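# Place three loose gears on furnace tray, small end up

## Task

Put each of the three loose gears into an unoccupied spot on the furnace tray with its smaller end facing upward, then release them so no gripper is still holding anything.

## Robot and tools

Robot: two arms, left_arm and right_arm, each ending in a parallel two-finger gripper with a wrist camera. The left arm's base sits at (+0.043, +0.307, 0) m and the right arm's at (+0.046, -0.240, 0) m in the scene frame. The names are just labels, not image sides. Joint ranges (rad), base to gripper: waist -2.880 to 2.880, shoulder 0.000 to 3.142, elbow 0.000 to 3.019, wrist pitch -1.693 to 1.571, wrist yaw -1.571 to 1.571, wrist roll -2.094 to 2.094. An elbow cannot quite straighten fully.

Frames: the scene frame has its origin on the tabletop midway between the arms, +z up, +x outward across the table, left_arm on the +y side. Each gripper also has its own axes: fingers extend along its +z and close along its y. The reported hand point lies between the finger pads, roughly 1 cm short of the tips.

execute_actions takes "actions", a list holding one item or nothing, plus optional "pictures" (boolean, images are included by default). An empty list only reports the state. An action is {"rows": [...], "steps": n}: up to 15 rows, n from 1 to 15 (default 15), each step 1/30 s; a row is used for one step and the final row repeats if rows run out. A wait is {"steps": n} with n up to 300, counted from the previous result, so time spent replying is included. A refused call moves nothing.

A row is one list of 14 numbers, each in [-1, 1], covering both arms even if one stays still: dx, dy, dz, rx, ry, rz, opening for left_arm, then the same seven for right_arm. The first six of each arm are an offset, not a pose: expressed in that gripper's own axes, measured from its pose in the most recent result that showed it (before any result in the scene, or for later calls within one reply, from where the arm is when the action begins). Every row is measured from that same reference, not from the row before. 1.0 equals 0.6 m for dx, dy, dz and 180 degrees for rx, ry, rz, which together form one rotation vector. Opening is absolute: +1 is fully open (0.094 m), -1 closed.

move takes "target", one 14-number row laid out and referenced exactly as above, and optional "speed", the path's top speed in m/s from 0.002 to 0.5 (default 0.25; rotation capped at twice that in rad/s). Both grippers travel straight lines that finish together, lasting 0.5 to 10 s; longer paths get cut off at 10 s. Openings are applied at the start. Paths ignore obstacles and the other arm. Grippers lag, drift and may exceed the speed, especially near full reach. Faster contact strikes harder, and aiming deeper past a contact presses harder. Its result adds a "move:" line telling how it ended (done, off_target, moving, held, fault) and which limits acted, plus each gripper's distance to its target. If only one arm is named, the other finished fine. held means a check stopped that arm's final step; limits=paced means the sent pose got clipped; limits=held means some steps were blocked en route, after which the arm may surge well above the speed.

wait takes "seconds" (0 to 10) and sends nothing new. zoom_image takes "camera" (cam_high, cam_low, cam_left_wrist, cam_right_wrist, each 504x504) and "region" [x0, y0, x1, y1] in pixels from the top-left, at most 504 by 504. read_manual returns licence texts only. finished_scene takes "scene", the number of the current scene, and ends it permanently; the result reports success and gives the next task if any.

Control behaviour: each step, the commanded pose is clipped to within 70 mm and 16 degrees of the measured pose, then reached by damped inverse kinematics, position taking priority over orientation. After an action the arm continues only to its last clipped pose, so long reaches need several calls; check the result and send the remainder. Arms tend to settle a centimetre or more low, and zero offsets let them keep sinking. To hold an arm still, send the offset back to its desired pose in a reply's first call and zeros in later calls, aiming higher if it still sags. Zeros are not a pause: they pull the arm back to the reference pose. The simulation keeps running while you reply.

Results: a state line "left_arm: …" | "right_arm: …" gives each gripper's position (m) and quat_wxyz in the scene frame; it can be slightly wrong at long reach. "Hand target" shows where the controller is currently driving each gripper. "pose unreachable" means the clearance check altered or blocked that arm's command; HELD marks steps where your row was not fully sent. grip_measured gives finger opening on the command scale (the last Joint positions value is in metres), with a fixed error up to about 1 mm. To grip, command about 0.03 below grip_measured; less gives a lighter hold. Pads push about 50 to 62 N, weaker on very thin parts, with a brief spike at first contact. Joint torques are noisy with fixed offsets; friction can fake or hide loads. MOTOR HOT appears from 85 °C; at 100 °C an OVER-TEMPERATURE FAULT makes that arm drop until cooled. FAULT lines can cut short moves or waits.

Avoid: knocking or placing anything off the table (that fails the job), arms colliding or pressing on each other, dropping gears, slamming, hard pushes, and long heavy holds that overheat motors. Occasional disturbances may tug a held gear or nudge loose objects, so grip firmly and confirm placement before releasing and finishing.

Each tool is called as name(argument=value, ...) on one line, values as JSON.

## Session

execute_actions(actions=[])

zoom_image(camera="cam_high", region=[130, 170, 450, 420])

Scene clock: 0.00 s of 6000.00 s.
left_arm: end_effector_position=(+0.6255, +0.5410, +0.1298) grip_measured=+1.000 end_effector_quat_wxyz=(+0.328, +0.583, +0.550, +0.500) | right_arm: end_effector_position=(+0.4713, -0.1541, +0.2298) grip_measured=+1.000 end_effector_quat_wxyz=(+0.093, -0.274, +0.940, -0.178)
Joint positions: left_arm=[0.284 1.735 0.863 0.573 0.268 1.887 0.094] | right_arm=[ 0.452  1.365  1.222 -1.255  0.368 -0.255  0.094]
Joint velocities: left_arm=[ 0.015  0.005  0.012 -0.007  0.081 -0.037  0.   ] | right_arm=[ 0.015  0.005 -0.017 -0.002  0.022  0.037  0.   ]
Joint torques (N m, as the arm reports them, + toward a larger angle): no reading
Motor temperatures (°C, as the motors report them): left_arm=[29 32 28 28 29 30] | right_arm=[27 30 29 30 29 26]
Hand target (left_arm): +0.633, +0.545, +0.142; +0.331, +0.579, +0.542, +0.511
Hand target (right_arm): +0.480, -0.151, +0.246; +0.112, -0.270, +0.940, -0.177

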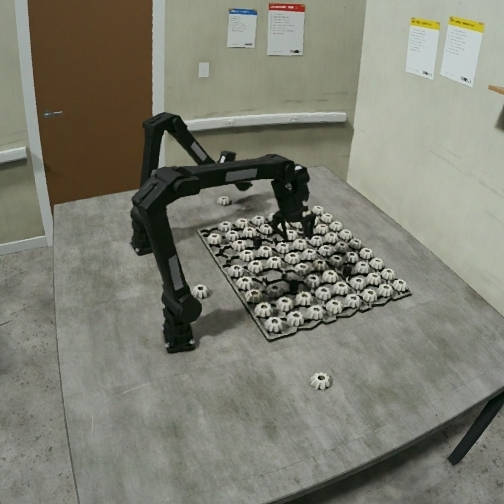

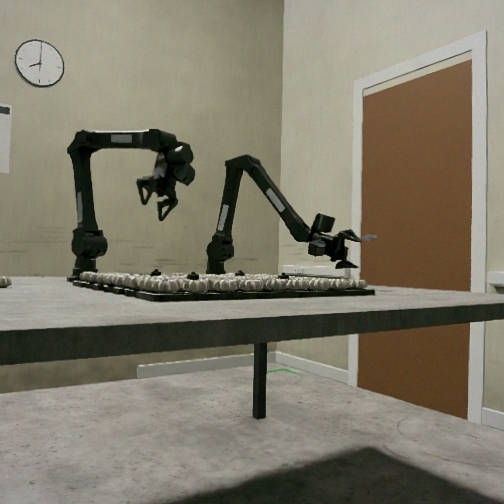

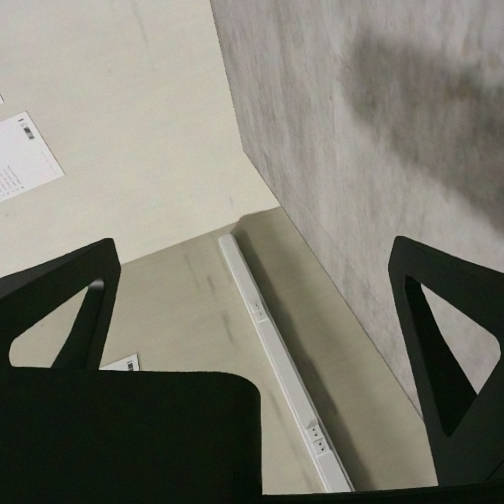

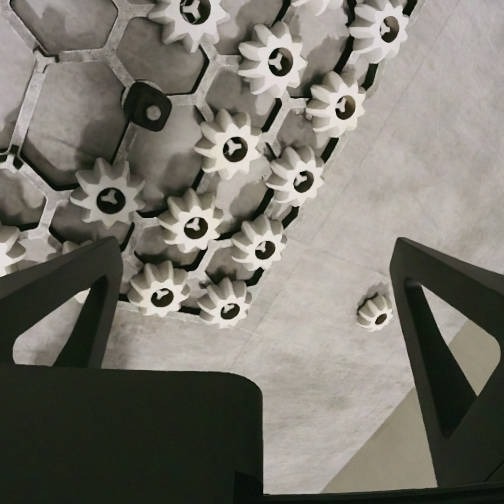

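Region (130, 170, 450, 420) of cam_high's 504x504 image, scaled by 1.575, with more detail than that image has; it fills the top 394 rows of this view, and the rest is white.

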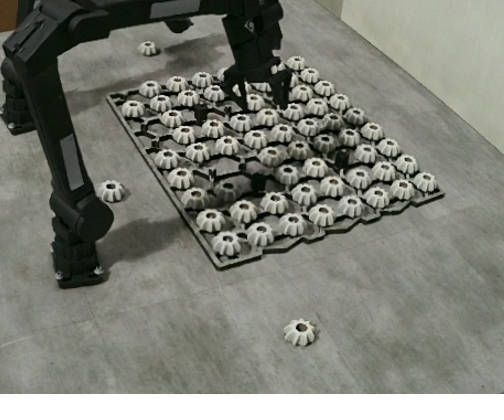

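move(target=[0.01,-0.022,-0.24,0.377,0.247,-0.439,1, 0.507,-0.376,0.296,-0.116,0.061,0.179,1], speed=0.25)

Scene clock: 17.80 s of 6000.00 s.
left_arm: end_effector_position=(+0.4682, +0.5127, +0.1457) grip_measured=+1.000 end_effector_quat_wxyz=(-0.012, +0.008, +1.000, -0.011) | right_arm: end_effector_position=(+0.3595, -0.5365, +0.1150) grip_measured=+1.000 end_effector_quat_wxyz=(-0.013, +0.008, +1.000, +0.013)
Joint positions: left_arm=[ 0.284  1.637  1.338 -1.303  0.008  0.472  0.094] | right_arm=[-0.649  1.568  1.168 -1.208 -0.001 -0.741  0.094]
Joint velocities: left_arm=[ 0.005  0.005  0.002 -0.002 -0.022 -0.095  0.   ] | right_arm=[-0.015 -0.005 -0.007 -0.012 -0.051  0.051  0.   ]
Joint torques (N m, as the arm reports them, + toward a larger angle): left_arm=[  0.83 -12.49  11.64  -0.33   0.14  -0.09] | right_arm=[  0.8  -10.25  11.08   0.05  -0.06  -0.05]
Motor temperatures (°C, as the motors report them): left_arm=[29 33 31 28 29 30] | right_arm=[27 30 32 30 29 26]
Hand target (left_arm): +0.483, +0.523, +0.160; +0.002, -0.002, +1.000, -0.005
Hand target (right_arm): +0.376, -0.552, +0.137; +0.006, +0.003, +1.000, -0.003
Off the commanded pose (left_arm): 0.025 m, 2 deg.
Off the commanded pose (right_arm): 0.025 m, 2 deg.
After step 90, 10.37 s passed at rest.
move: off_target (left_arm, right_arm)

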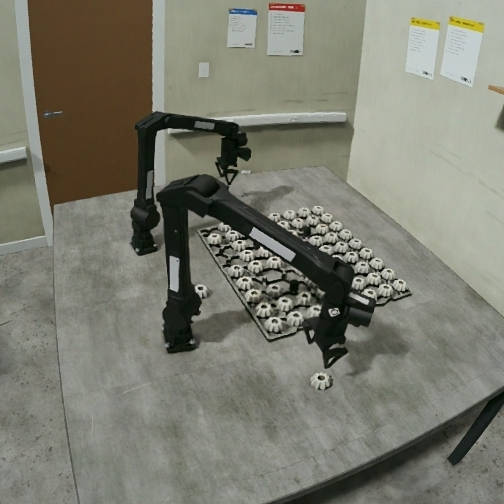

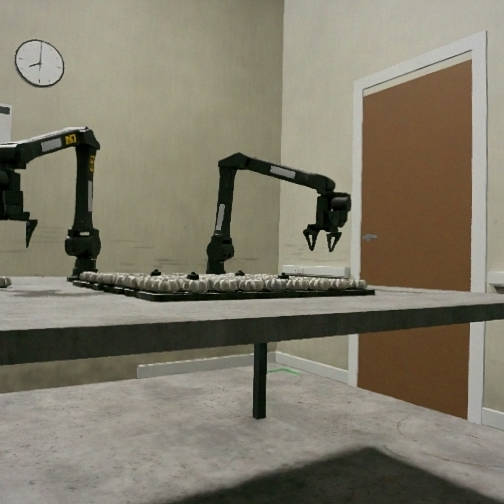

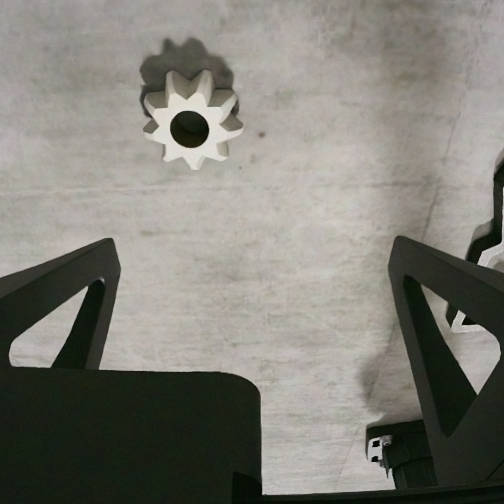

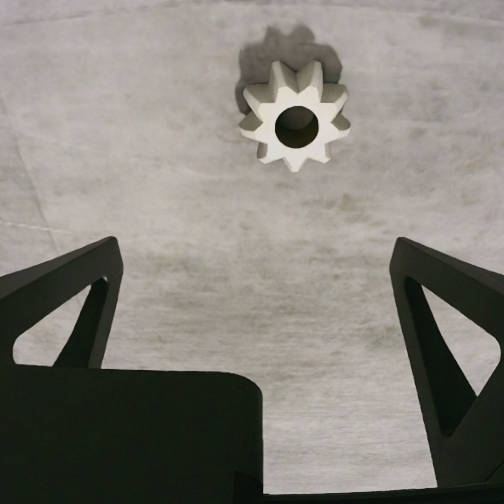

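move(target=[-0.02,0.063,0.15,-0.009,-0.011,0,1, -0.033,-0.040,0.108,0.011,-0.0115,0,1], speed=0.1)

Scene clock: 27.47 s of 6000.00 s.
left_arm: end_effector_position=(+0.4799, +0.5452, +0.0623) grip_measured=+1.000 end_effector_quat_wxyz=(+0.007, +0.006, +1.000, +0.002) | right_arm: end_effector_position=(+0.3785, -0.5559, +0.0539) grip_measured=+1.000 end_effector_quat_wxyz=(+0.004, +0.009, +1.000, -0.003)
Joint positions: left_arm=[ 0.33   1.756  1.258 -1.06   0.002  0.514  0.094] | right_arm=[-0.651  1.679  1.129 -1.01  -0.001 -0.741  0.094]
Joint velocities: left_arm=[ 0.005 -0.015  0.002 -0.007 -0.037  0.022  0.   ] | right_arm=[-0.005 -0.005 -0.002 -0.012 -0.037  0.037  0.   ]
Joint torques (N m, as the arm reports them, + toward a larger angle): left_arm=[  1.19 -13.74   6.95   0.81  -0.03   0.11] | right_arm=[  0.25 -11.41   6.05   1.16   0.09  -0.05]
Motor temperatures (°C, as the motors report them): left_arm=[29 33 33 28 29 30] | right_arm=[27 30 33 30 29 26]
Hand target (left_arm): +0.479, +0.549, +0.056; +0.006, +0.008, +1.000, +0.004
Hand target (right_arm): +0.376, -0.559, +0.049; +0.005, +0.008, +1.000, -0.005
Off the commanded pose (left_arm): 0.008 m, 0 deg.
Off the commanded pose (right_arm): 0.006 m, 0 deg.
After step 90, 5.30 s passed at rest.
move: done

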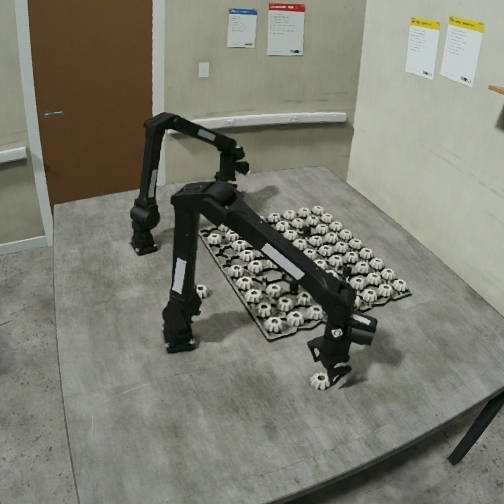

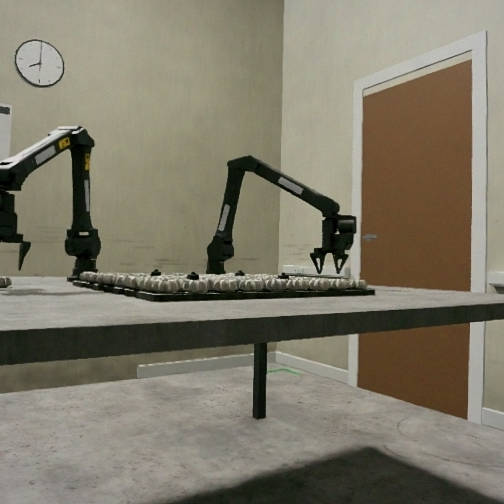

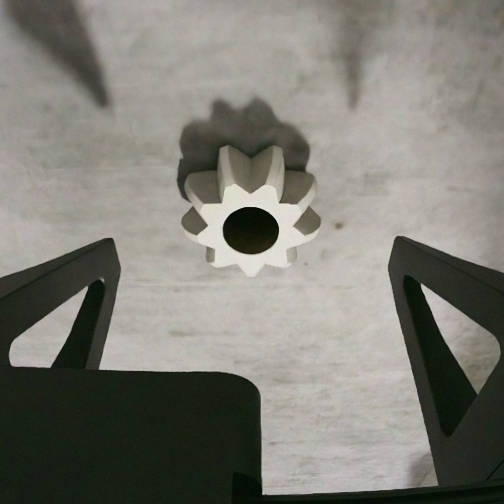

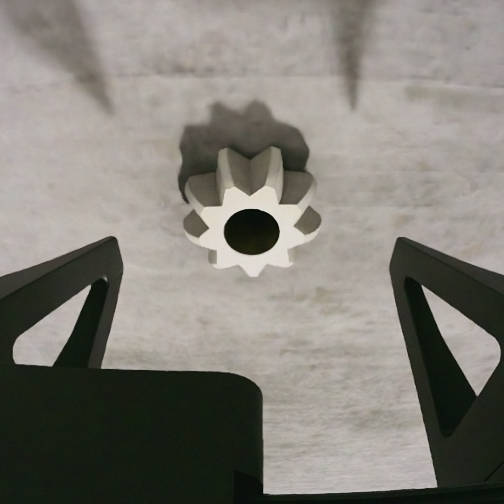

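move(target=[0.008,0.005,0.078,0,0,0,1, 0.008,0.003,0.075,0,0,0,1], speed=0.07)

Scene clock: 33.97 s of 6000.00 s.
left_arm: end_effector_position=(+0.4777, +0.5442, +0.0224) grip_measured=+1.000 end_effector_quat_wxyz=(+0.007, +0.006, +1.000, +0.003) | right_arm: end_effector_position=(+0.3749, -0.5525, +0.0137) grip_measured=+1.000 end_effector_quat_wxyz=(+0.003, +0.009, +1.000, -0.002)
Joint positions: left_arm=[ 0.33   1.804  1.207 -0.958  0.002  0.515  0.094] | right_arm=[-0.651  1.732  1.073 -0.904 -0.001 -0.741  0.094]
Joint velocities: left_arm=[-0.024 -0.015  0.002 -0.002 -0.066 -0.037  0.   ] | right_arm=[-0.005  0.015 -0.022 -0.002 -0.081  0.007  0.   ]
Joint torques (N m, as the arm reports them, + toward a larger angle): left_arm=[  1.2  -14.23   6.39   0.78   0.06   0.08] | right_arm=[ -0.2  -11.58   5.42   1.11   0.04   0.03]
Motor temperatures (°C, as the motors report them): left_arm=[29 33 33 28 29 30] | right_arm=[27 31 32 30 29 26]
Hand target (left_arm): +0.476, +0.549, +0.016; +0.006, +0.006, +1.000, +0.002
Hand target (right_arm): +0.373, -0.554, +0.009; +0.004, +0.009, +1.000, -0.003
Off the commanded pose (left_arm): 0.008 m, 0 deg.
Off the commanded pose (right_arm): 0.005 m, 0 deg.
After step 90, 2.43 s passed at rest.
move: done

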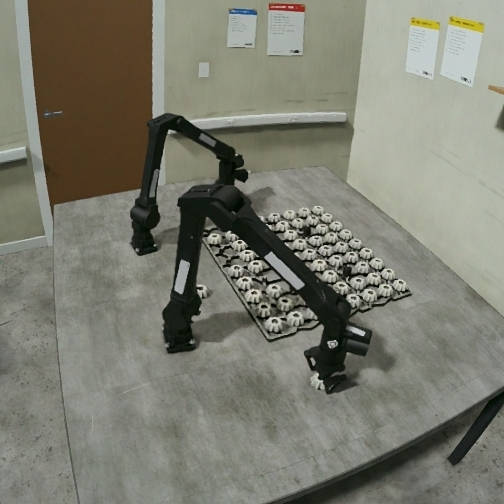

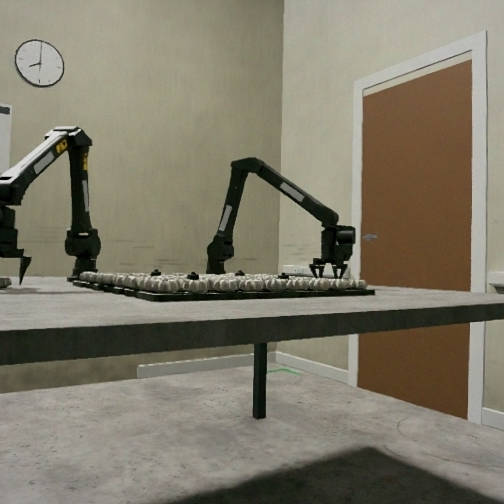

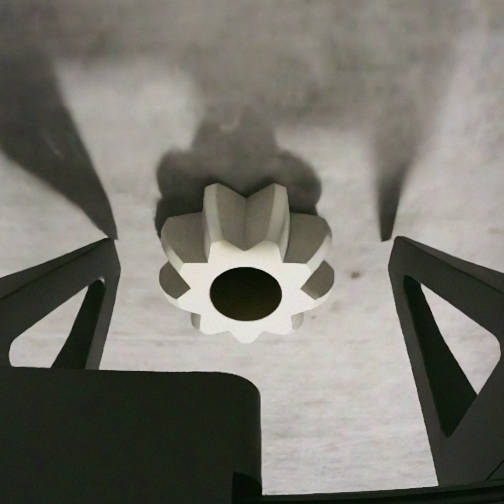

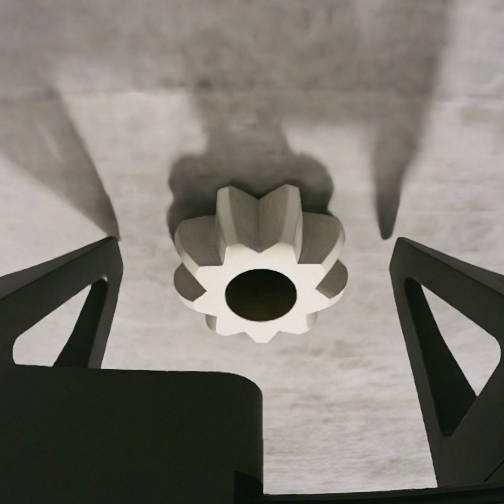

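move(target=[0,0,0,0,0,0,0.15, 0,0,0,0,0,0,0.15])

move(target=[0.25,-0.425,-0.27,0,-0.02,0,0.15, -0.08,0.783,-0.28,0,-0.02,0,0.15], speed=0.2)

Scene clock: 41.40 s of 6000.00 s.
left_arm: end_effector_position=(+0.4776, +0.5442, +0.0224) grip_measured=+0.191 end_effector_quat_wxyz=(+0.007, +0.006, +1.000, +0.003) | right_arm: end_effector_position=(+0.3749, -0.5525, +0.0137) grip_measured=+0.207 end_effector_quat_wxyz=(+0.003, +0.009, +1.000, -0.002)
Joint positions: left_arm=[ 0.33   1.804  1.207 -0.958  0.002  0.515  0.056] | right_arm=[-0.651  1.732  1.073 -0.904 -0.001 -0.741  0.057]
Joint velocities: left_arm=[-0.024  0.005 -0.012 -0.012 -0.007 -0.037  0.   ] | right_arm=[ 0.005  0.005 -0.002 -0.007 -0.022  0.007 -0.   ]
Joint torques (N m, as the arm reports them, + toward a larger angle): left_arm=[  0.39 -14.82   6.66   0.26   0.06  -0.02] | right_arm=[  1.19 -11.27   5.77   0.55   0.03   0.09]
Motor temperatures (°C, as the motors report them): left_arm=[29 33 32 28 29 30] | right_arm=[27 31 32 30 29 26]
Hand target (left_arm): +0.478, +0.544, +0.022; +0.007, +0.006, +1.000, +0.003
Hand target (right_arm): +0.375, -0.552, +0.014; +0.003, +0.009, +1.000, -0.002
Off the commanded pose (left_arm): 0.000 m, 0 deg.
Off the commanded pose (right_arm): 0.000 m, 0 deg.
After step 90, 3.73 s passed at rest.
move: done

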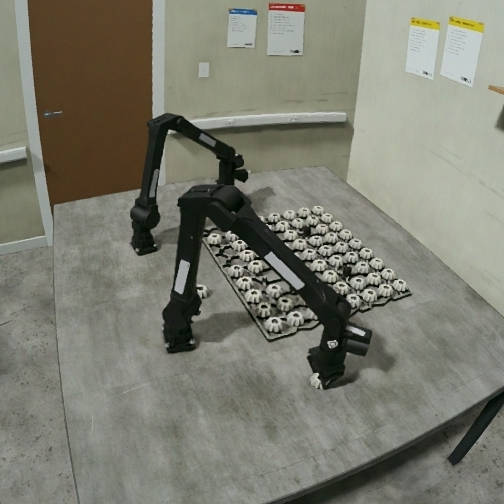

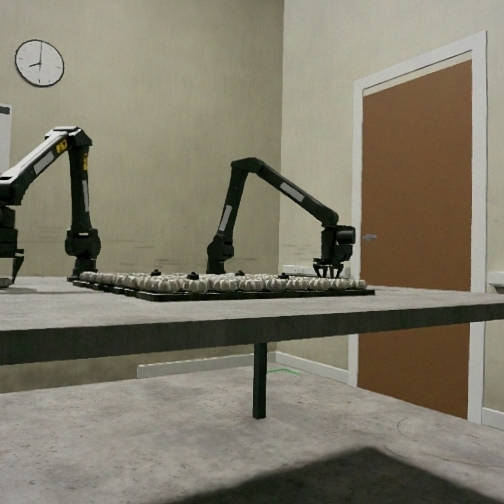

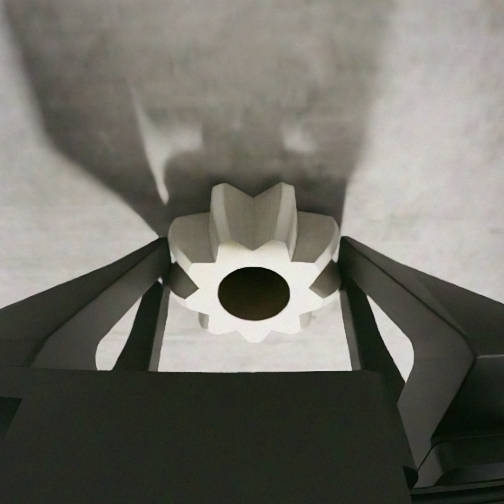

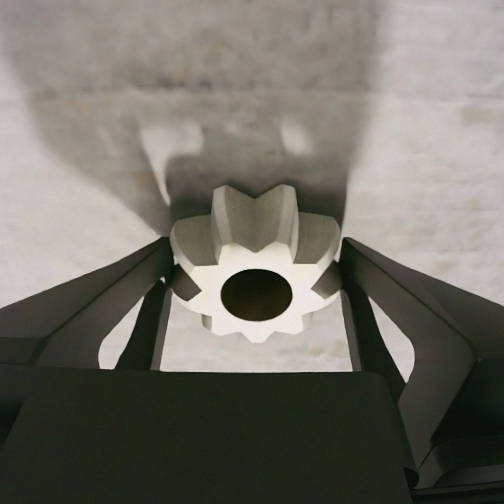

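Scene clock: 44.47 s of 6000.00 s.
left_arm: end_effector_position=(+0.3236, +0.2898, +0.1696) grip_measured=+0.191 end_effector_quat_wxyz=(+0.031, +0.012, +0.999, +0.002) | right_arm: end_effector_position=(+0.4041, -0.0882, +0.1448) grip_measured=+0.207 end_effector_quat_wxyz=(-0.005, -0.000, +1.000, -0.013)
Joint positions: left_arm=[-0.235  1.048  0.844 -1.305 -0.006 -0.039  0.056] | right_arm=[ 0.52   1.42   1.088 -1.257  0.02   0.411  0.057]
Joint velocities: left_arm=[ 0.005  0.005  0.002  0.007  0.037 -0.051 -0.001] | right_arm=[-0.015 -0.005  0.002  0.002  0.066  0.037  0.   ]
Joint torques (N m, as the arm reports them, + toward a larger angle): left_arm=[ 0.21 -5.93  8.45 -0.07 -0.1  -0.11] | right_arm=[ 0.77 -8.69 11.81  0.18  0.31  0.24]
Motor temperatures (°C, as the motors report them): left_arm=[29 33 32 28 29 30] | right_arm=[27 31 32 30 29 26]
Hand target (left_arm): +0.323, +0.290, +0.176; +0.036, +0.006, +0.999, +0.003
Hand target (right_arm): +0.428, -0.080, +0.175; +0.028, +0.008, +1.000, -0.000
Off the commanded pose (left_arm): 0.011 m, 1 deg.
Off the commanded pose (right_arm): 0.044 m, 5 deg.
move: off_target (left_arm, right_arm)

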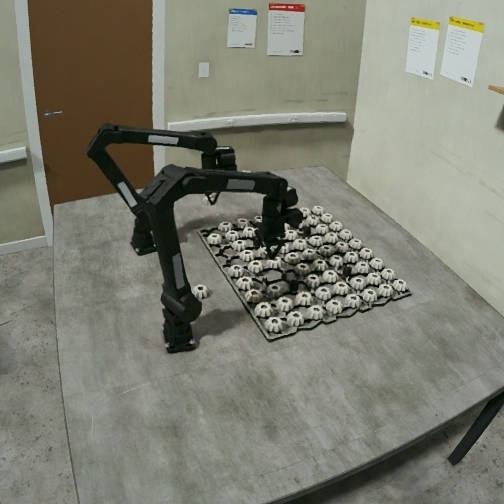

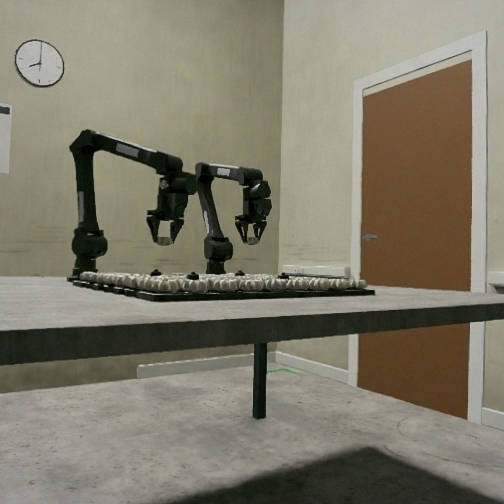

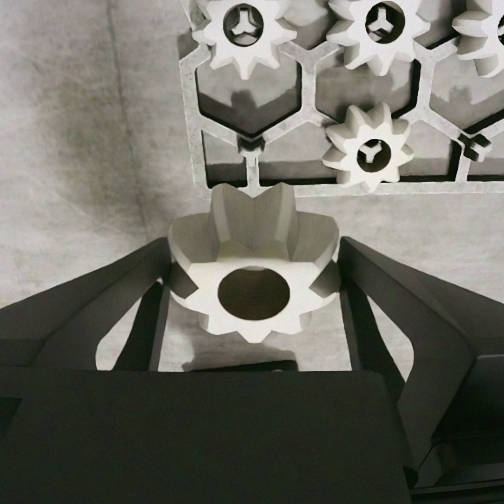

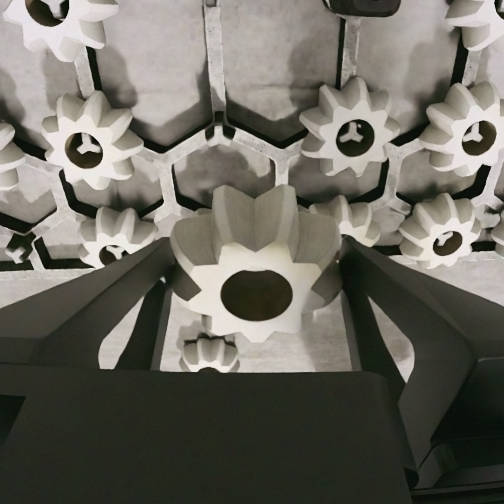

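move(target=[0.0095,0,0.163,0,0.009,0,0.15, -0.015,0.033,0.135,-0.01,-0.0127,0,0.15], speed=0.08)

Scene clock: 53.57 s of 6000.00 s.
left_arm: end_effector_position=(+0.3178, +0.2902, +0.0695) grip_measured=+0.191 end_effector_quat_wxyz=(+0.005, +0.011, +1.000, +0.003) | right_arm: end_effector_position=(+0.4081, -0.0775, +0.0601) grip_measured=+0.207 end_effector_quat_wxyz=(+0.005, -0.002, +1.000, -0.003)
Joint positions: left_arm=[-0.235  1.184  0.659 -1.036 -0.006 -0.041  0.056] | right_arm=[ 0.536  1.528  0.959 -0.995  0.009  0.422  0.057]
Joint velocities: left_arm=[ 0.005  0.005 -0.002  0.012 -0.095  0.081  0.001] | right_arm=[-0.015 -0.005  0.007 -0.002 -0.022  0.095 -0.   ]
Joint torques (N m, as the arm reports them, + toward a larger angle): left_arm=[ 0.84 -5.65  7.38  0.78  0.05  0.05] | right_arm=[ 1.26 -9.69  6.27  1.14  0.07  0.23]
Motor temperatures (°C, as the motors report them): left_arm=[29 33 32 28 29 30] | right_arm=[27 31 33 30 29 26]
Hand target (left_arm): +0.324, +0.291, +0.072; +0.016, +0.012, +1.000, +0.002
Hand target (right_arm): +0.411, -0.072, +0.063; +0.015, -0.001, +1.000, +0.003
Off the commanded pose (left_arm): 0.006 m, 1 deg.
Off the commanded pose (right_arm): 0.009 m, 1 deg.
After step 90, 4.53 s passed at rest.
move: done

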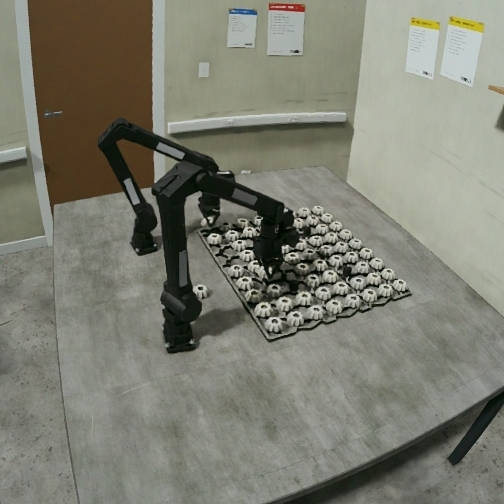

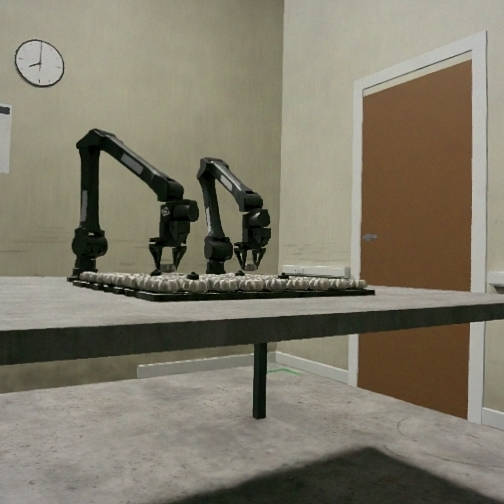

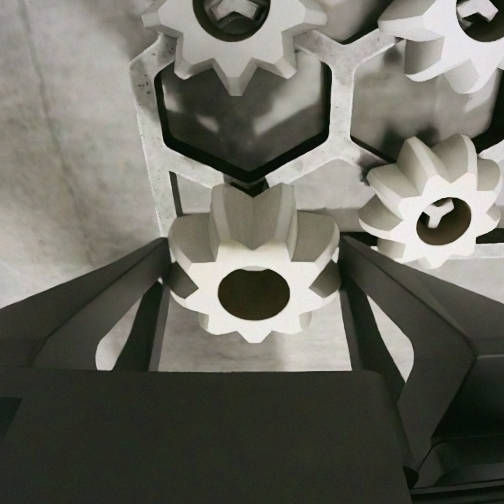

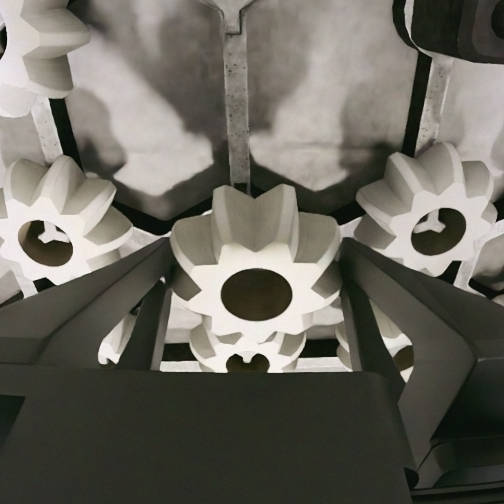

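execute_actions(actions=[{"rows": [[-0.01,0.004,-0.004,0,-0.007,0,0.15,-0.005,0.011,-0.005,-0.004,-0.0064,0,0.15],[-0.01,0.006,-0.004,0,-0.007,0,0.15,-0.005,0.013,-0.005,-0.004,-0.0064,0,0.15],[-0.01,0.008,-0.004,0,-0.007,0,0.15,-0.005,0.015,-0.005,-0.004,-0.0064,0,0.15],[-0.01,0.010,-0.004,0,-0.007,0,0.15,-0.005,0.017,-0.005,-0.004,-0.0064,0,0.15],[-0.01,0.010,-0.004,0,-0.007,0,0.15,-0.005,0.019,-0.005,-0.004,-0.0064,0,0.15]], "steps": 15}])

Scene clock: 63.50 s of 6000.00 s.
left_arm: end_effector_position=(+0.3180, +0.2938, +0.0695) grip_measured=+0.191 end_effector_quat_wxyz=(+0.005, +0.009, +1.000, +0.003) | right_arm: end_effector_position=(+0.4054, -0.0716, +0.0600) grip_measured=+0.207 end_effector_quat_wxyz=(+0.004, -0.005, +1.000, -0.002)
Joint positions: left_arm=[-0.221  1.184  0.659 -1.036 -0.006 -0.031  0.056] | right_arm=[ 0.551  1.528  0.959 -0.995  0.008  0.432  0.057]
Joint velocities: left_arm=[-0.005 -0.005 -0.002 -0.007 -0.037  0.007  0.   ] | right_arm=[-0.015 -0.005  0.012  0.002  0.037  0.022 -0.001]
Joint torques (N m, as the arm reports them, + toward a larger angle): left_arm=[ 0.94 -5.87  7.33  0.78 -0.01  0.09] | right_arm=[ 1.57 -9.03  6.78  1.15  0.1   0.22]
Motor temperatures (°C, as the motors report them): left_arm=[29 33 32 28 29 30] | right_arm=[27 31 33 30 29 26]
Hand target (left_arm): +0.324, +0.296, +0.072; +0.016, +0.011, +1.000, +0.003
Hand target (right_arm): +0.411, -0.066, +0.063; +0.015, -0.003, +1.000, +0.004
Off the commanded pose (left_arm): 0.007 m, 1 deg.
Off the commanded pose (right_arm): 0.009 m, 1 deg.
Steps of this call (steps 1 to 90: nothing new was sent; then 6.43 s passed at rest; steps 91 to 105: all 15 steps of this action). Readings (end_effector_position):
91: left_arm (+0.3178, +0.2902, +0.0695) | right_arm (+0.4081, -0.0774, +0.0601)
92: left_arm (+0.3178, +0.2902, +0.0695) | right_arm (+0.4080, -0.0772, +0.0601)
94: left_arm (+0.3179, +0.2909, +0.0695) | right_arm (+0.4076, -0.0763, +0.0601)
98: left_arm (+0.3180, +0.2935, +0.0695) | right_arm (+0.4059, -0.0728, +0.0600)
105: the state above

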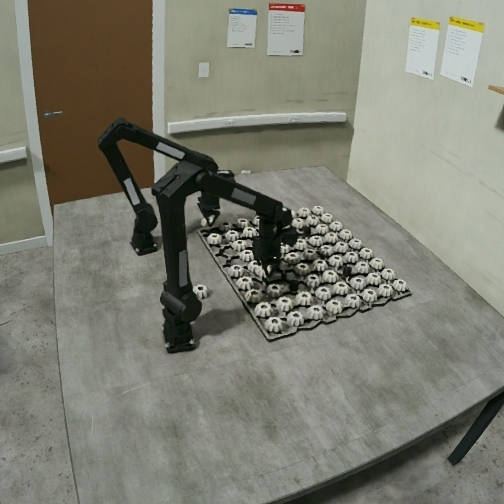

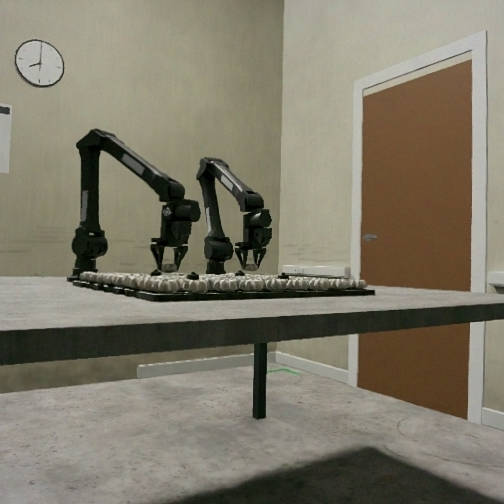

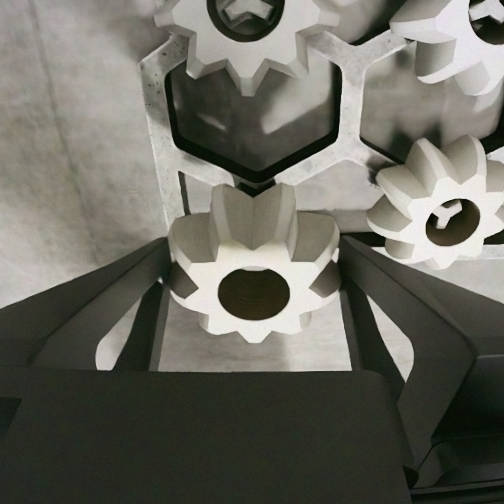

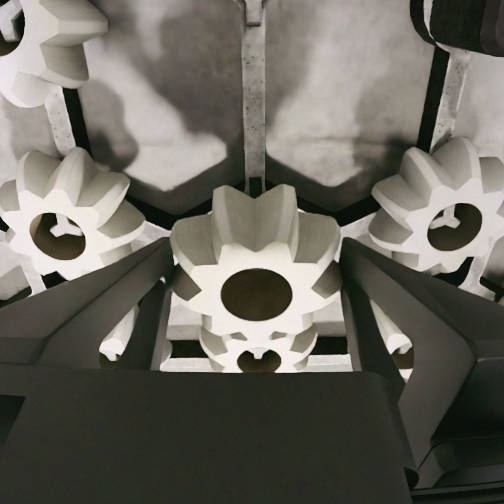

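execute_actions(actions=[{"rows": [[-0.011,0.002,-0.004,0,-0.007,0,0.15,-0.011,0.007,-0.005,-0.003,-0.007,0,0.15],[-0.012,0.001,-0.002,0,-0.007,0,0.15,-0.013,0.005,-0.003,-0.003,-0.007,0,0.15],[-0.012,0,0.0005,0,-0.007,0,0.15,-0.014,0.004,-0.0005,-0.003,-0.007,0,0.15],[-0.012,0,0.003,0,-0.007,0,0.15,-0.014,0.004,0.002,-0.003,-0.007,0,0.15],[-0.012,0,0.0055,0,-0.007,0,0.15,-0.014,0.004,0.0045,-0.003,-0.007,0,0.15],[-0.012,0,0.008,0,-0.007,0,0.15,-0.014,0.004,0.007,-0.003,-0.007,0,0.15],[-0.012,0,0.0105,0,-0.007,0,0.15,-0.014,0.004,0.0095,-0.003,-0.007,0,0.15],[-0.012,0,0.013,0,-0.007,0,0.15,-0.014,0.004,0.012,-0.003,-0.007,0,0.15],[-0.012,0,0.0155,0,-0.007,0,0.15,-0.014,0.004,0.0145,-0.003,-0.007,0,0.15],[-0.012,0,0.018,0,-0.007,0,0.15,-0.014,0.004,0.017,-0.003,-0.007,0,0.15],[-0.012,0,0.0205,0,-0.007,0,0.15,-0.014,0.004,0.0195,-0.003,-0.007,0,0.15],[-0.012,0,0.023,0,-0.007,0,0.15,-0.014,0.004,0.022,-0.003,-0.007,0,0.15],[-0.012,0,0.0255,0,-0.007,0,0.15,-0.014,0.004,0.0245,-0.003,-0.007,0,0.15],[-0.012,0,0.028,0,-0.007,0,0.15,-0.014,0.004,0.027,-0.003,-0.007,0,0.15],[-0.012,0,0.029,0,-0.007,0,0.15,-0.014,0.004,0.028,-0.003,-0.007,0,0.15]], "steps": 15}], pictures=false)

wait(seconds=0.4)

Scene clock: 71.83 s of 6000.00 s.
left_arm: end_effector_position=(+0.3203, +0.2937, +0.0541) grip_measured=+0.191 end_effector_quat_wxyz=(+0.008, +0.009, +1.000, +0.003) | right_arm: end_effector_position=(+0.4099, -0.0695, +0.0450) grip_measured=+0.207 end_effector_quat_wxyz=(+0.008, -0.005, +1.000, -0.000)
Joint positions: left_arm=[-0.221  1.215  0.635 -0.975 -0.006 -0.031  0.056] | right_arm=[ 0.551  1.559  0.948 -0.945  0.008  0.433  0.057]
Joint velocities: left_arm=[ 0.005  0.103 -0.085  0.125  0.007 -0.022 -0.   ] | right_arm=[ 0.005  0.063 -0.051  0.071  0.007 -0.022 -0.   ]
Joint torques (N m, as the arm reports them, + toward a larger angle): left_arm=[ 0.52 -5.33  6.96  0.8  -0.02 -0.01] | right_arm=[ 0.4  -9.61  6.24  1.18  0.22  0.03]
Motor temperatures (°C, as the motors report them): left_arm=[29 33 32 28 29 30] | right_arm=[27 31 32 30 29 26]
Hand target (left_arm): +0.325, +0.294, +0.053; +0.016, +0.009, +1.000, +0.003
Hand target (right_arm): +0.414, -0.070, +0.043; +0.015, -0.006, +1.000, +0.003
Off the commanded pose (left_arm): 0.005 m, 1 deg.
Off the commanded pose (right_arm): 0.004 m, 1 deg.
Steps of this call (steps 1 to 90: nothing new was sent; then 4.83 s passed at rest; steps 91 to 105: all 15 steps of this action). Readings (end_effector_position):
91: left_arm (+0.3180, +0.2938, +0.0695) | right_arm (+0.4054, -0.0716, +0.0600)
92: left_arm (+0.3182, +0.2938, +0.0695) | right_arm (+0.4054, -0.0716, +0.0599)
94: left_arm (+0.3193, +0.2938, +0.0694) | right_arm (+0.4062, -0.0713, +0.0591)
98: left_arm (+0.3225, +0.2936, +0.0667) | right_arm (+0.4090, -0.0699, +0.0554)
105: the state above

Scene clock: 72.23 s of 6000.00 s.
left_arm: end_effector_position=(+0.3197, +0.2937, +0.0508) grip_measured=+0.191 end_effector_quat_wxyz=(+0.006, +0.009, +1.000, +0.003) | right_arm: end_effector_position=(+0.4084, -0.0702, +0.0408) grip_measured=+0.207 end_effector_quat_wxyz=(+0.005, -0.005, +1.000, -0.002)
Joint positions: left_arm=[-0.221  1.223  0.631 -0.967 -0.006 -0.031  0.056] | right_arm=[ 0.551  1.566  0.943 -0.939  0.008  0.433  0.057]
Joint velocities: left_arm=[ 0.005  0.005 -0.002  0.007 -0.066 -0.007  0.   ] | right_arm=[-0.005 -0.005 -0.002 -0.017  0.007 -0.051  0.   ]
Joint torques (N m, as the arm reports them, + toward a larger angle): left_arm=[ 0.54 -5.92  7.03  0.81 -0.02 -0.01] | right_arm=[ 0.86 -9.29  6.09  1.1   0.16  0.06]
Motor temperatures (°C, as the motors report them): left_arm=[29 33 32 28 29 30] | right_arm=[27 31 32 30 29 26]
Hand target (left_arm): +0.326, +0.294, +0.053; +0.016, +0.009, +1.000, +0.003
Hand target (right_arm): +0.414, -0.069, +0.043; +0.015, -0.006, +1.000, +0.003
Off the commanded pose (left_arm): 0.006 m, 1 deg.
Off the commanded pose (right_arm): 0.006 m, 1 deg.
Steps of this call (steps 1 to 12: nothing new was sent). Readings (end_effector_position):
1: left_arm (+0.3199, +0.2937, +0.0527) | right_arm (+0.4094, -0.0697, +0.0437)
2: left_arm (+0.3195, +0.2937, +0.0516) | right_arm (+0.4089, -0.0700, +0.0424)
4: left_arm (+0.3194, +0.2938, +0.0508) | right_arm (+0.4082, -0.0703, +0.0410)
8: left_arm (+0.3197, +0.2937, +0.0508) | right_arm (+0.4084, -0.0702, +0.0408)
12: the state above

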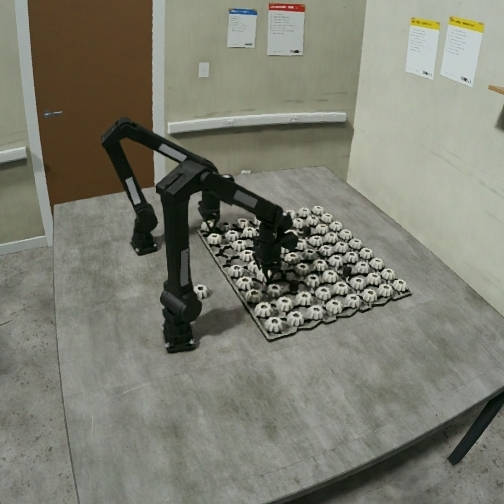

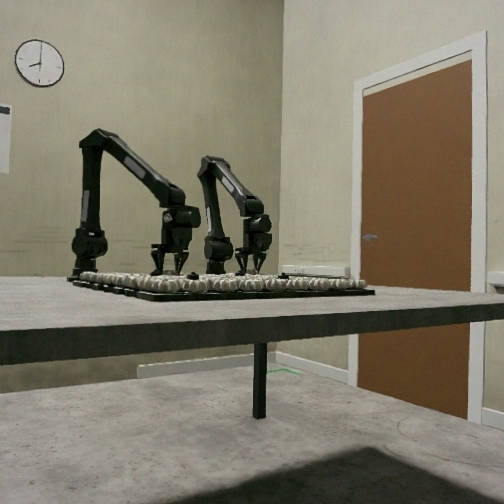

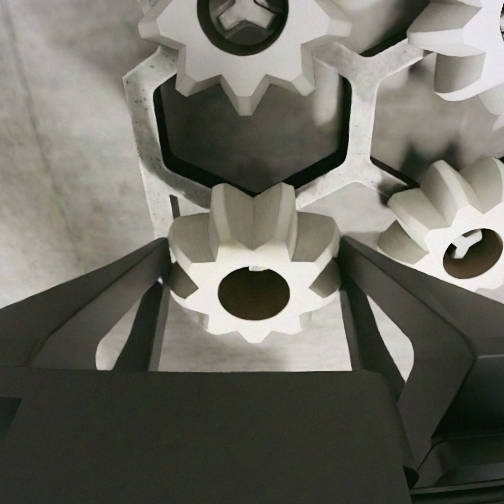

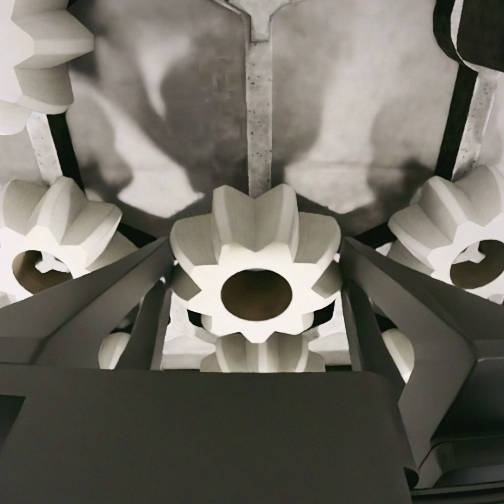

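execute_actions(actions=[{"rows": [[-0.009,0,-0.003,0,-0.0064,0,0.15,-0.009,0.001,-0.003,-0.003,-0.0064,0,0.15],[-0.009,0,-0.001,0,-0.0064,0,0.15,-0.009,0.001,-0.001,-0.003,-0.0064,0,0.15],[-0.009,0,0.001,0,-0.0064,0,0.15,-0.009,0.001,0.001,-0.003,-0.0064,0,0.15],[-0.009,0,0.003,0,-0.0064,0,0.15,-0.009,0.001,0.003,-0.003,-0.0064,0,0.15],[-0.009,0,0.005,0,-0.0064,0,0.15,-0.009,0.001,0.005,-0.003,-0.0064,0,0.15],[-0.009,0,0.007,0,-0.0064,0,0.15,-0.009,0.001,0.007,-0.003,-0.0064,0,0.15],[-0.009,0,0.009,0,-0.0064,0,0.15,-0.009,0.001,0.009,-0.003,-0.0064,0,0.15],[-0.009,0,0.011,0,-0.0064,0,0.15,-0.009,0.001,0.011,-0.003,-0.0064,0,0.15],[-0.009,0,0.013,0,-0.0064,0,0.15,-0.009,0.001,0.013,-0.003,-0.0064,0,0.15],[-0.009,0,0.015,0,-0.0064,0,0.15,-0.009,0.001,0.015,-0.003,-0.0064,0,0.15],[-0.009,0,0.017,0,-0.0064,0,0.15,-0.009,0.001,0.017,-0.003,-0.0064,0,0.15],[-0.009,0,0.019,0,-0.0064,0,0.15,-0.009,0.001,0.019,-0.003,-0.0064,0,0.15],[-0.009,0,0.021,0,-0.0064,0,0.15,-0.009,0.001,0.020,-0.003,-0.0064,0,0.15],[-0.009,0,0.023,0,-0.0064,0,0.15,-0.009,0.001,0.020,-0.003,-0.0064,0,0.15],[-0.009,0,0.025,0,-0.0064,0,0.15,-0.009,0.001,0.020,-0.003,-0.0064,0,0.15]], "steps": 15}], pictures=false)

wait(seconds=0.4)

Scene clock: 77.70 s of 6000.00 s.
left_arm: end_effector_position=(+0.3204, +0.2937, +0.0382) grip_measured=+0.191 end_effector_quat_wxyz=(+0.009, +0.009, +1.000, +0.003) | right_arm: end_effector_position=(+0.4082, -0.0706, +0.0288) grip_measured=+0.207 end_effector_quat_wxyz=(+0.006, -0.005, +1.000, -0.002)
Joint positions: left_arm=[-0.221  1.248  0.611 -0.917 -0.006 -0.031  0.056] | right_arm=[ 0.551  1.585  0.927 -0.904  0.01   0.433  0.057]
Joint velocities: left_arm=[-0.005  0.093 -0.066  0.12   0.066 -0.051  0.   ] | right_arm=[-0.015  0.005 -0.002  0.037 -0.022  0.022 -0.   ]
Joint torques (N m, as the arm reports them, + toward a larger angle): left_arm=[ 0.51 -5.4   6.71  0.88 -0.02 -0.01] | right_arm=[ 0.05 -9.76  6.16  1.24  0.    0.06]
Motor temperatures (°C, as the motors report them): left_arm=[29 33 32 28 29 30] | right_arm=[27 31 32 30 29 26]
Hand target (left_arm): +0.325, +0.294, +0.036; +0.016, +0.010, +1.000, +0.003
Hand target (right_arm): +0.414, -0.070, +0.029; +0.015, -0.005, +1.000, +0.003
Off the commanded pose (left_arm): 0.005 m, 1 deg.
Off the commanded pose (right_arm): 0.006 m, 1 deg.
Steps of this call (steps 1 to 90: nothing new was sent; then 1.97 s passed at rest; steps 91 to 105: all 15 steps of this action). Readings (end_effector_position):
91: left_arm (+0.3197, +0.2937, +0.0508) | right_arm (+0.4085, -0.0701, +0.0408)
92: left_arm (+0.3198, +0.2937, +0.0508) | right_arm (+0.4087, -0.0701, +0.0408)
94: left_arm (+0.3205, +0.2937, +0.0506) | right_arm (+0.4096, -0.0697, +0.0407)
98: left_arm (+0.3219, +0.2936, +0.0481) | right_arm (+0.4093, -0.0699, +0.0377)
105: the state above

Scene clock: 78.10 s of 6000.00 s.
left_arm: end_effector_position=(+0.3200, +0.2937, +0.0351) grip_measured=+0.191 end_effector_quat_wxyz=(+0.007, +0.009, +1.000, +0.003) | right_arm: end_effector_position=(+0.4085, -0.0707, +0.0288) grip_measured=+0.207 end_effector_quat_wxyz=(+0.007, -0.005, +1.000, -0.002)
Joint positions: left_arm=[-0.221  1.255  0.607 -0.908 -0.006 -0.031  0.056] | right_arm=[ 0.551  1.585  0.927 -0.903  0.01   0.433  0.057]
Joint velocities: left_arm=[-0.015 -0.005 -0.022  0.002  0.037 -0.051 -0.   ] | right_arm=[-0.005 -0.024 -0.002 -0.007  0.007 -0.037  0.   ]
Joint torques (N m, as the arm reports them, + toward a larger angle): left_arm=[ 0.49 -5.97  6.7   0.81 -0.02 -0.01] | right_arm=[ 0.47 -9.45  5.98  1.42  0.08  0.03]
Motor temperatures (°C, as the motors report them): left_arm=[29 33 32 28 29 30] | right_arm=[27 31 32 30 29 26]
Hand target (left_arm): +0.325, +0.294, +0.036; +0.016, +0.010, +1.000, +0.003
Hand target (right_arm): +0.414, -0.070, +0.029; +0.015, -0.005, +1.000, +0.003
Off the commanded pose (left_arm): 0.005 m, 1 deg.
Off the commanded pose (right_arm): 0.006 m, 1 deg.
Steps of this call (steps 1 to 12: nothing new was sent). Readings (end_effector_position):
1: left_arm (+0.3202, +0.2937, +0.0370) | right_arm (+0.4084, -0.0707, +0.0288)
2: left_arm (+0.3201, +0.2937, +0.0361) | right_arm (+0.4085, -0.0707, +0.0288)
4: left_arm (+0.3196, +0.2937, +0.0351) | right_arm (+0.4085, -0.0707, +0.0288)
8: left_arm (+0.3200, +0.2937, +0.0351) | right_arm (+0.4085, -0.0707, +0.0288)
12: the state above

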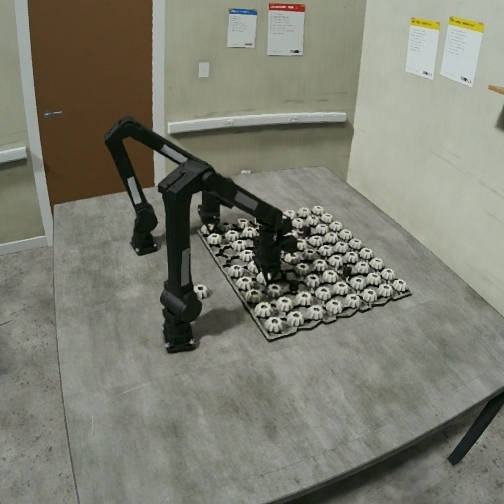

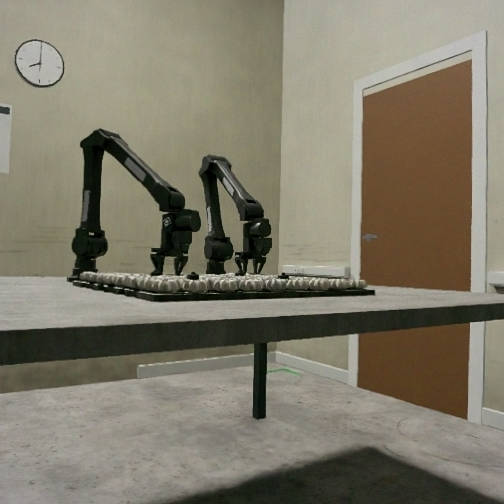

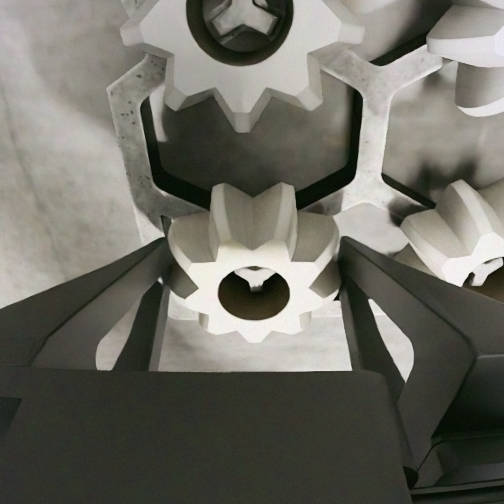

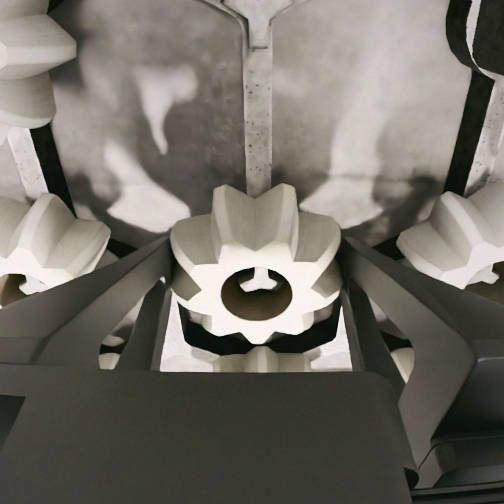

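execute_actions(actions=[{"rows": [[-0.008,0,0.0,0,-0.006,0,0.15,0,0,0,0,0,0,0.45],[-0.008,0,0.002,0,-0.006,0,0.15,0,0,0,0,0,0,0.45],[-0.008,0,0.004,0,-0.006,0,0.15,0,0,0,0,0,0,0.45],[-0.008,0,0.006,0,-0.006,0,0.15,0,0,0,0,0,0,0.45],[-0.008,0,0.008,0,-0.006,0,0.15,0,0,0,0,0,0,0.45]], "steps": 15}], pictures=false)

Scene clock: 80.77 s of 6000.00 s.
left_arm: end_effector_position=(+0.3205, +0.2937, +0.0331) grip_measured=+0.191 end_effector_quat_wxyz=(+0.010, +0.009, +1.000, +0.003) | right_arm: end_effector_position=(+0.4085, -0.0708, +0.0288) grip_measured=+0.448 end_effector_quat_wxyz=(+0.007, -0.005, +1.000, -0.002)
Joint positions: left_arm=[-0.221  1.257  0.602 -0.895 -0.006 -0.031  0.056] | right_arm=[ 0.551  1.585  0.927 -0.903  0.01   0.433  0.068]
Joint velocities: left_arm=[-0.015  0.005  0.012  0.002 -0.007  0.022 -0.001] | right_arm=[-0.015 -0.005  0.002 -0.007  0.022 -0.081 -0.   ]
Joint torques (N m, as the arm reports them, + toward a larger angle): left_arm=[ 0.45 -5.27  6.36  1.13 -0.02 -0.01] | right_arm=[ 1.1  -9.56  6.01  0.56  0.12  0.08]
Motor temperatures (°C, as the motors report them): left_arm=[29 33 32 28 29 30] | right_arm=[27 31 32 30 29 26]
Hand target (left_arm): +0.325, +0.294, +0.030; +0.016, +0.010, +1.000, +0.003
Hand target (right_arm): +0.408, -0.071, +0.029; +0.007, -0.005, +1.000, -0.002
Off the commanded pose (left_arm): 0.005 m, 1 deg.
Off the commanded pose (right_arm): 0.000 m, 0 deg.
Steps of this call (steps 1 to 65: nothing new was sent; steps 66 to 80: all 15 steps of this action). Readings (end_effector_position):
66: left_arm (+0.3201, +0.2937, +0.0351) | right_arm (+0.4085, -0.0708, +0.0288)
67: left_arm (+0.3202, +0.2937, +0.0348) | right_arm (+0.4085, -0.0708, +0.0288)
69: left_arm (+0.3208, +0.2937, +0.0342) | right_arm (+0.4085, -0.0708, +0.0288)
73: left_arm (+0.3205, +0.2937, +0.0331) | right_arm (+0.4085, -0.0708, +0.0288)
80: the state above


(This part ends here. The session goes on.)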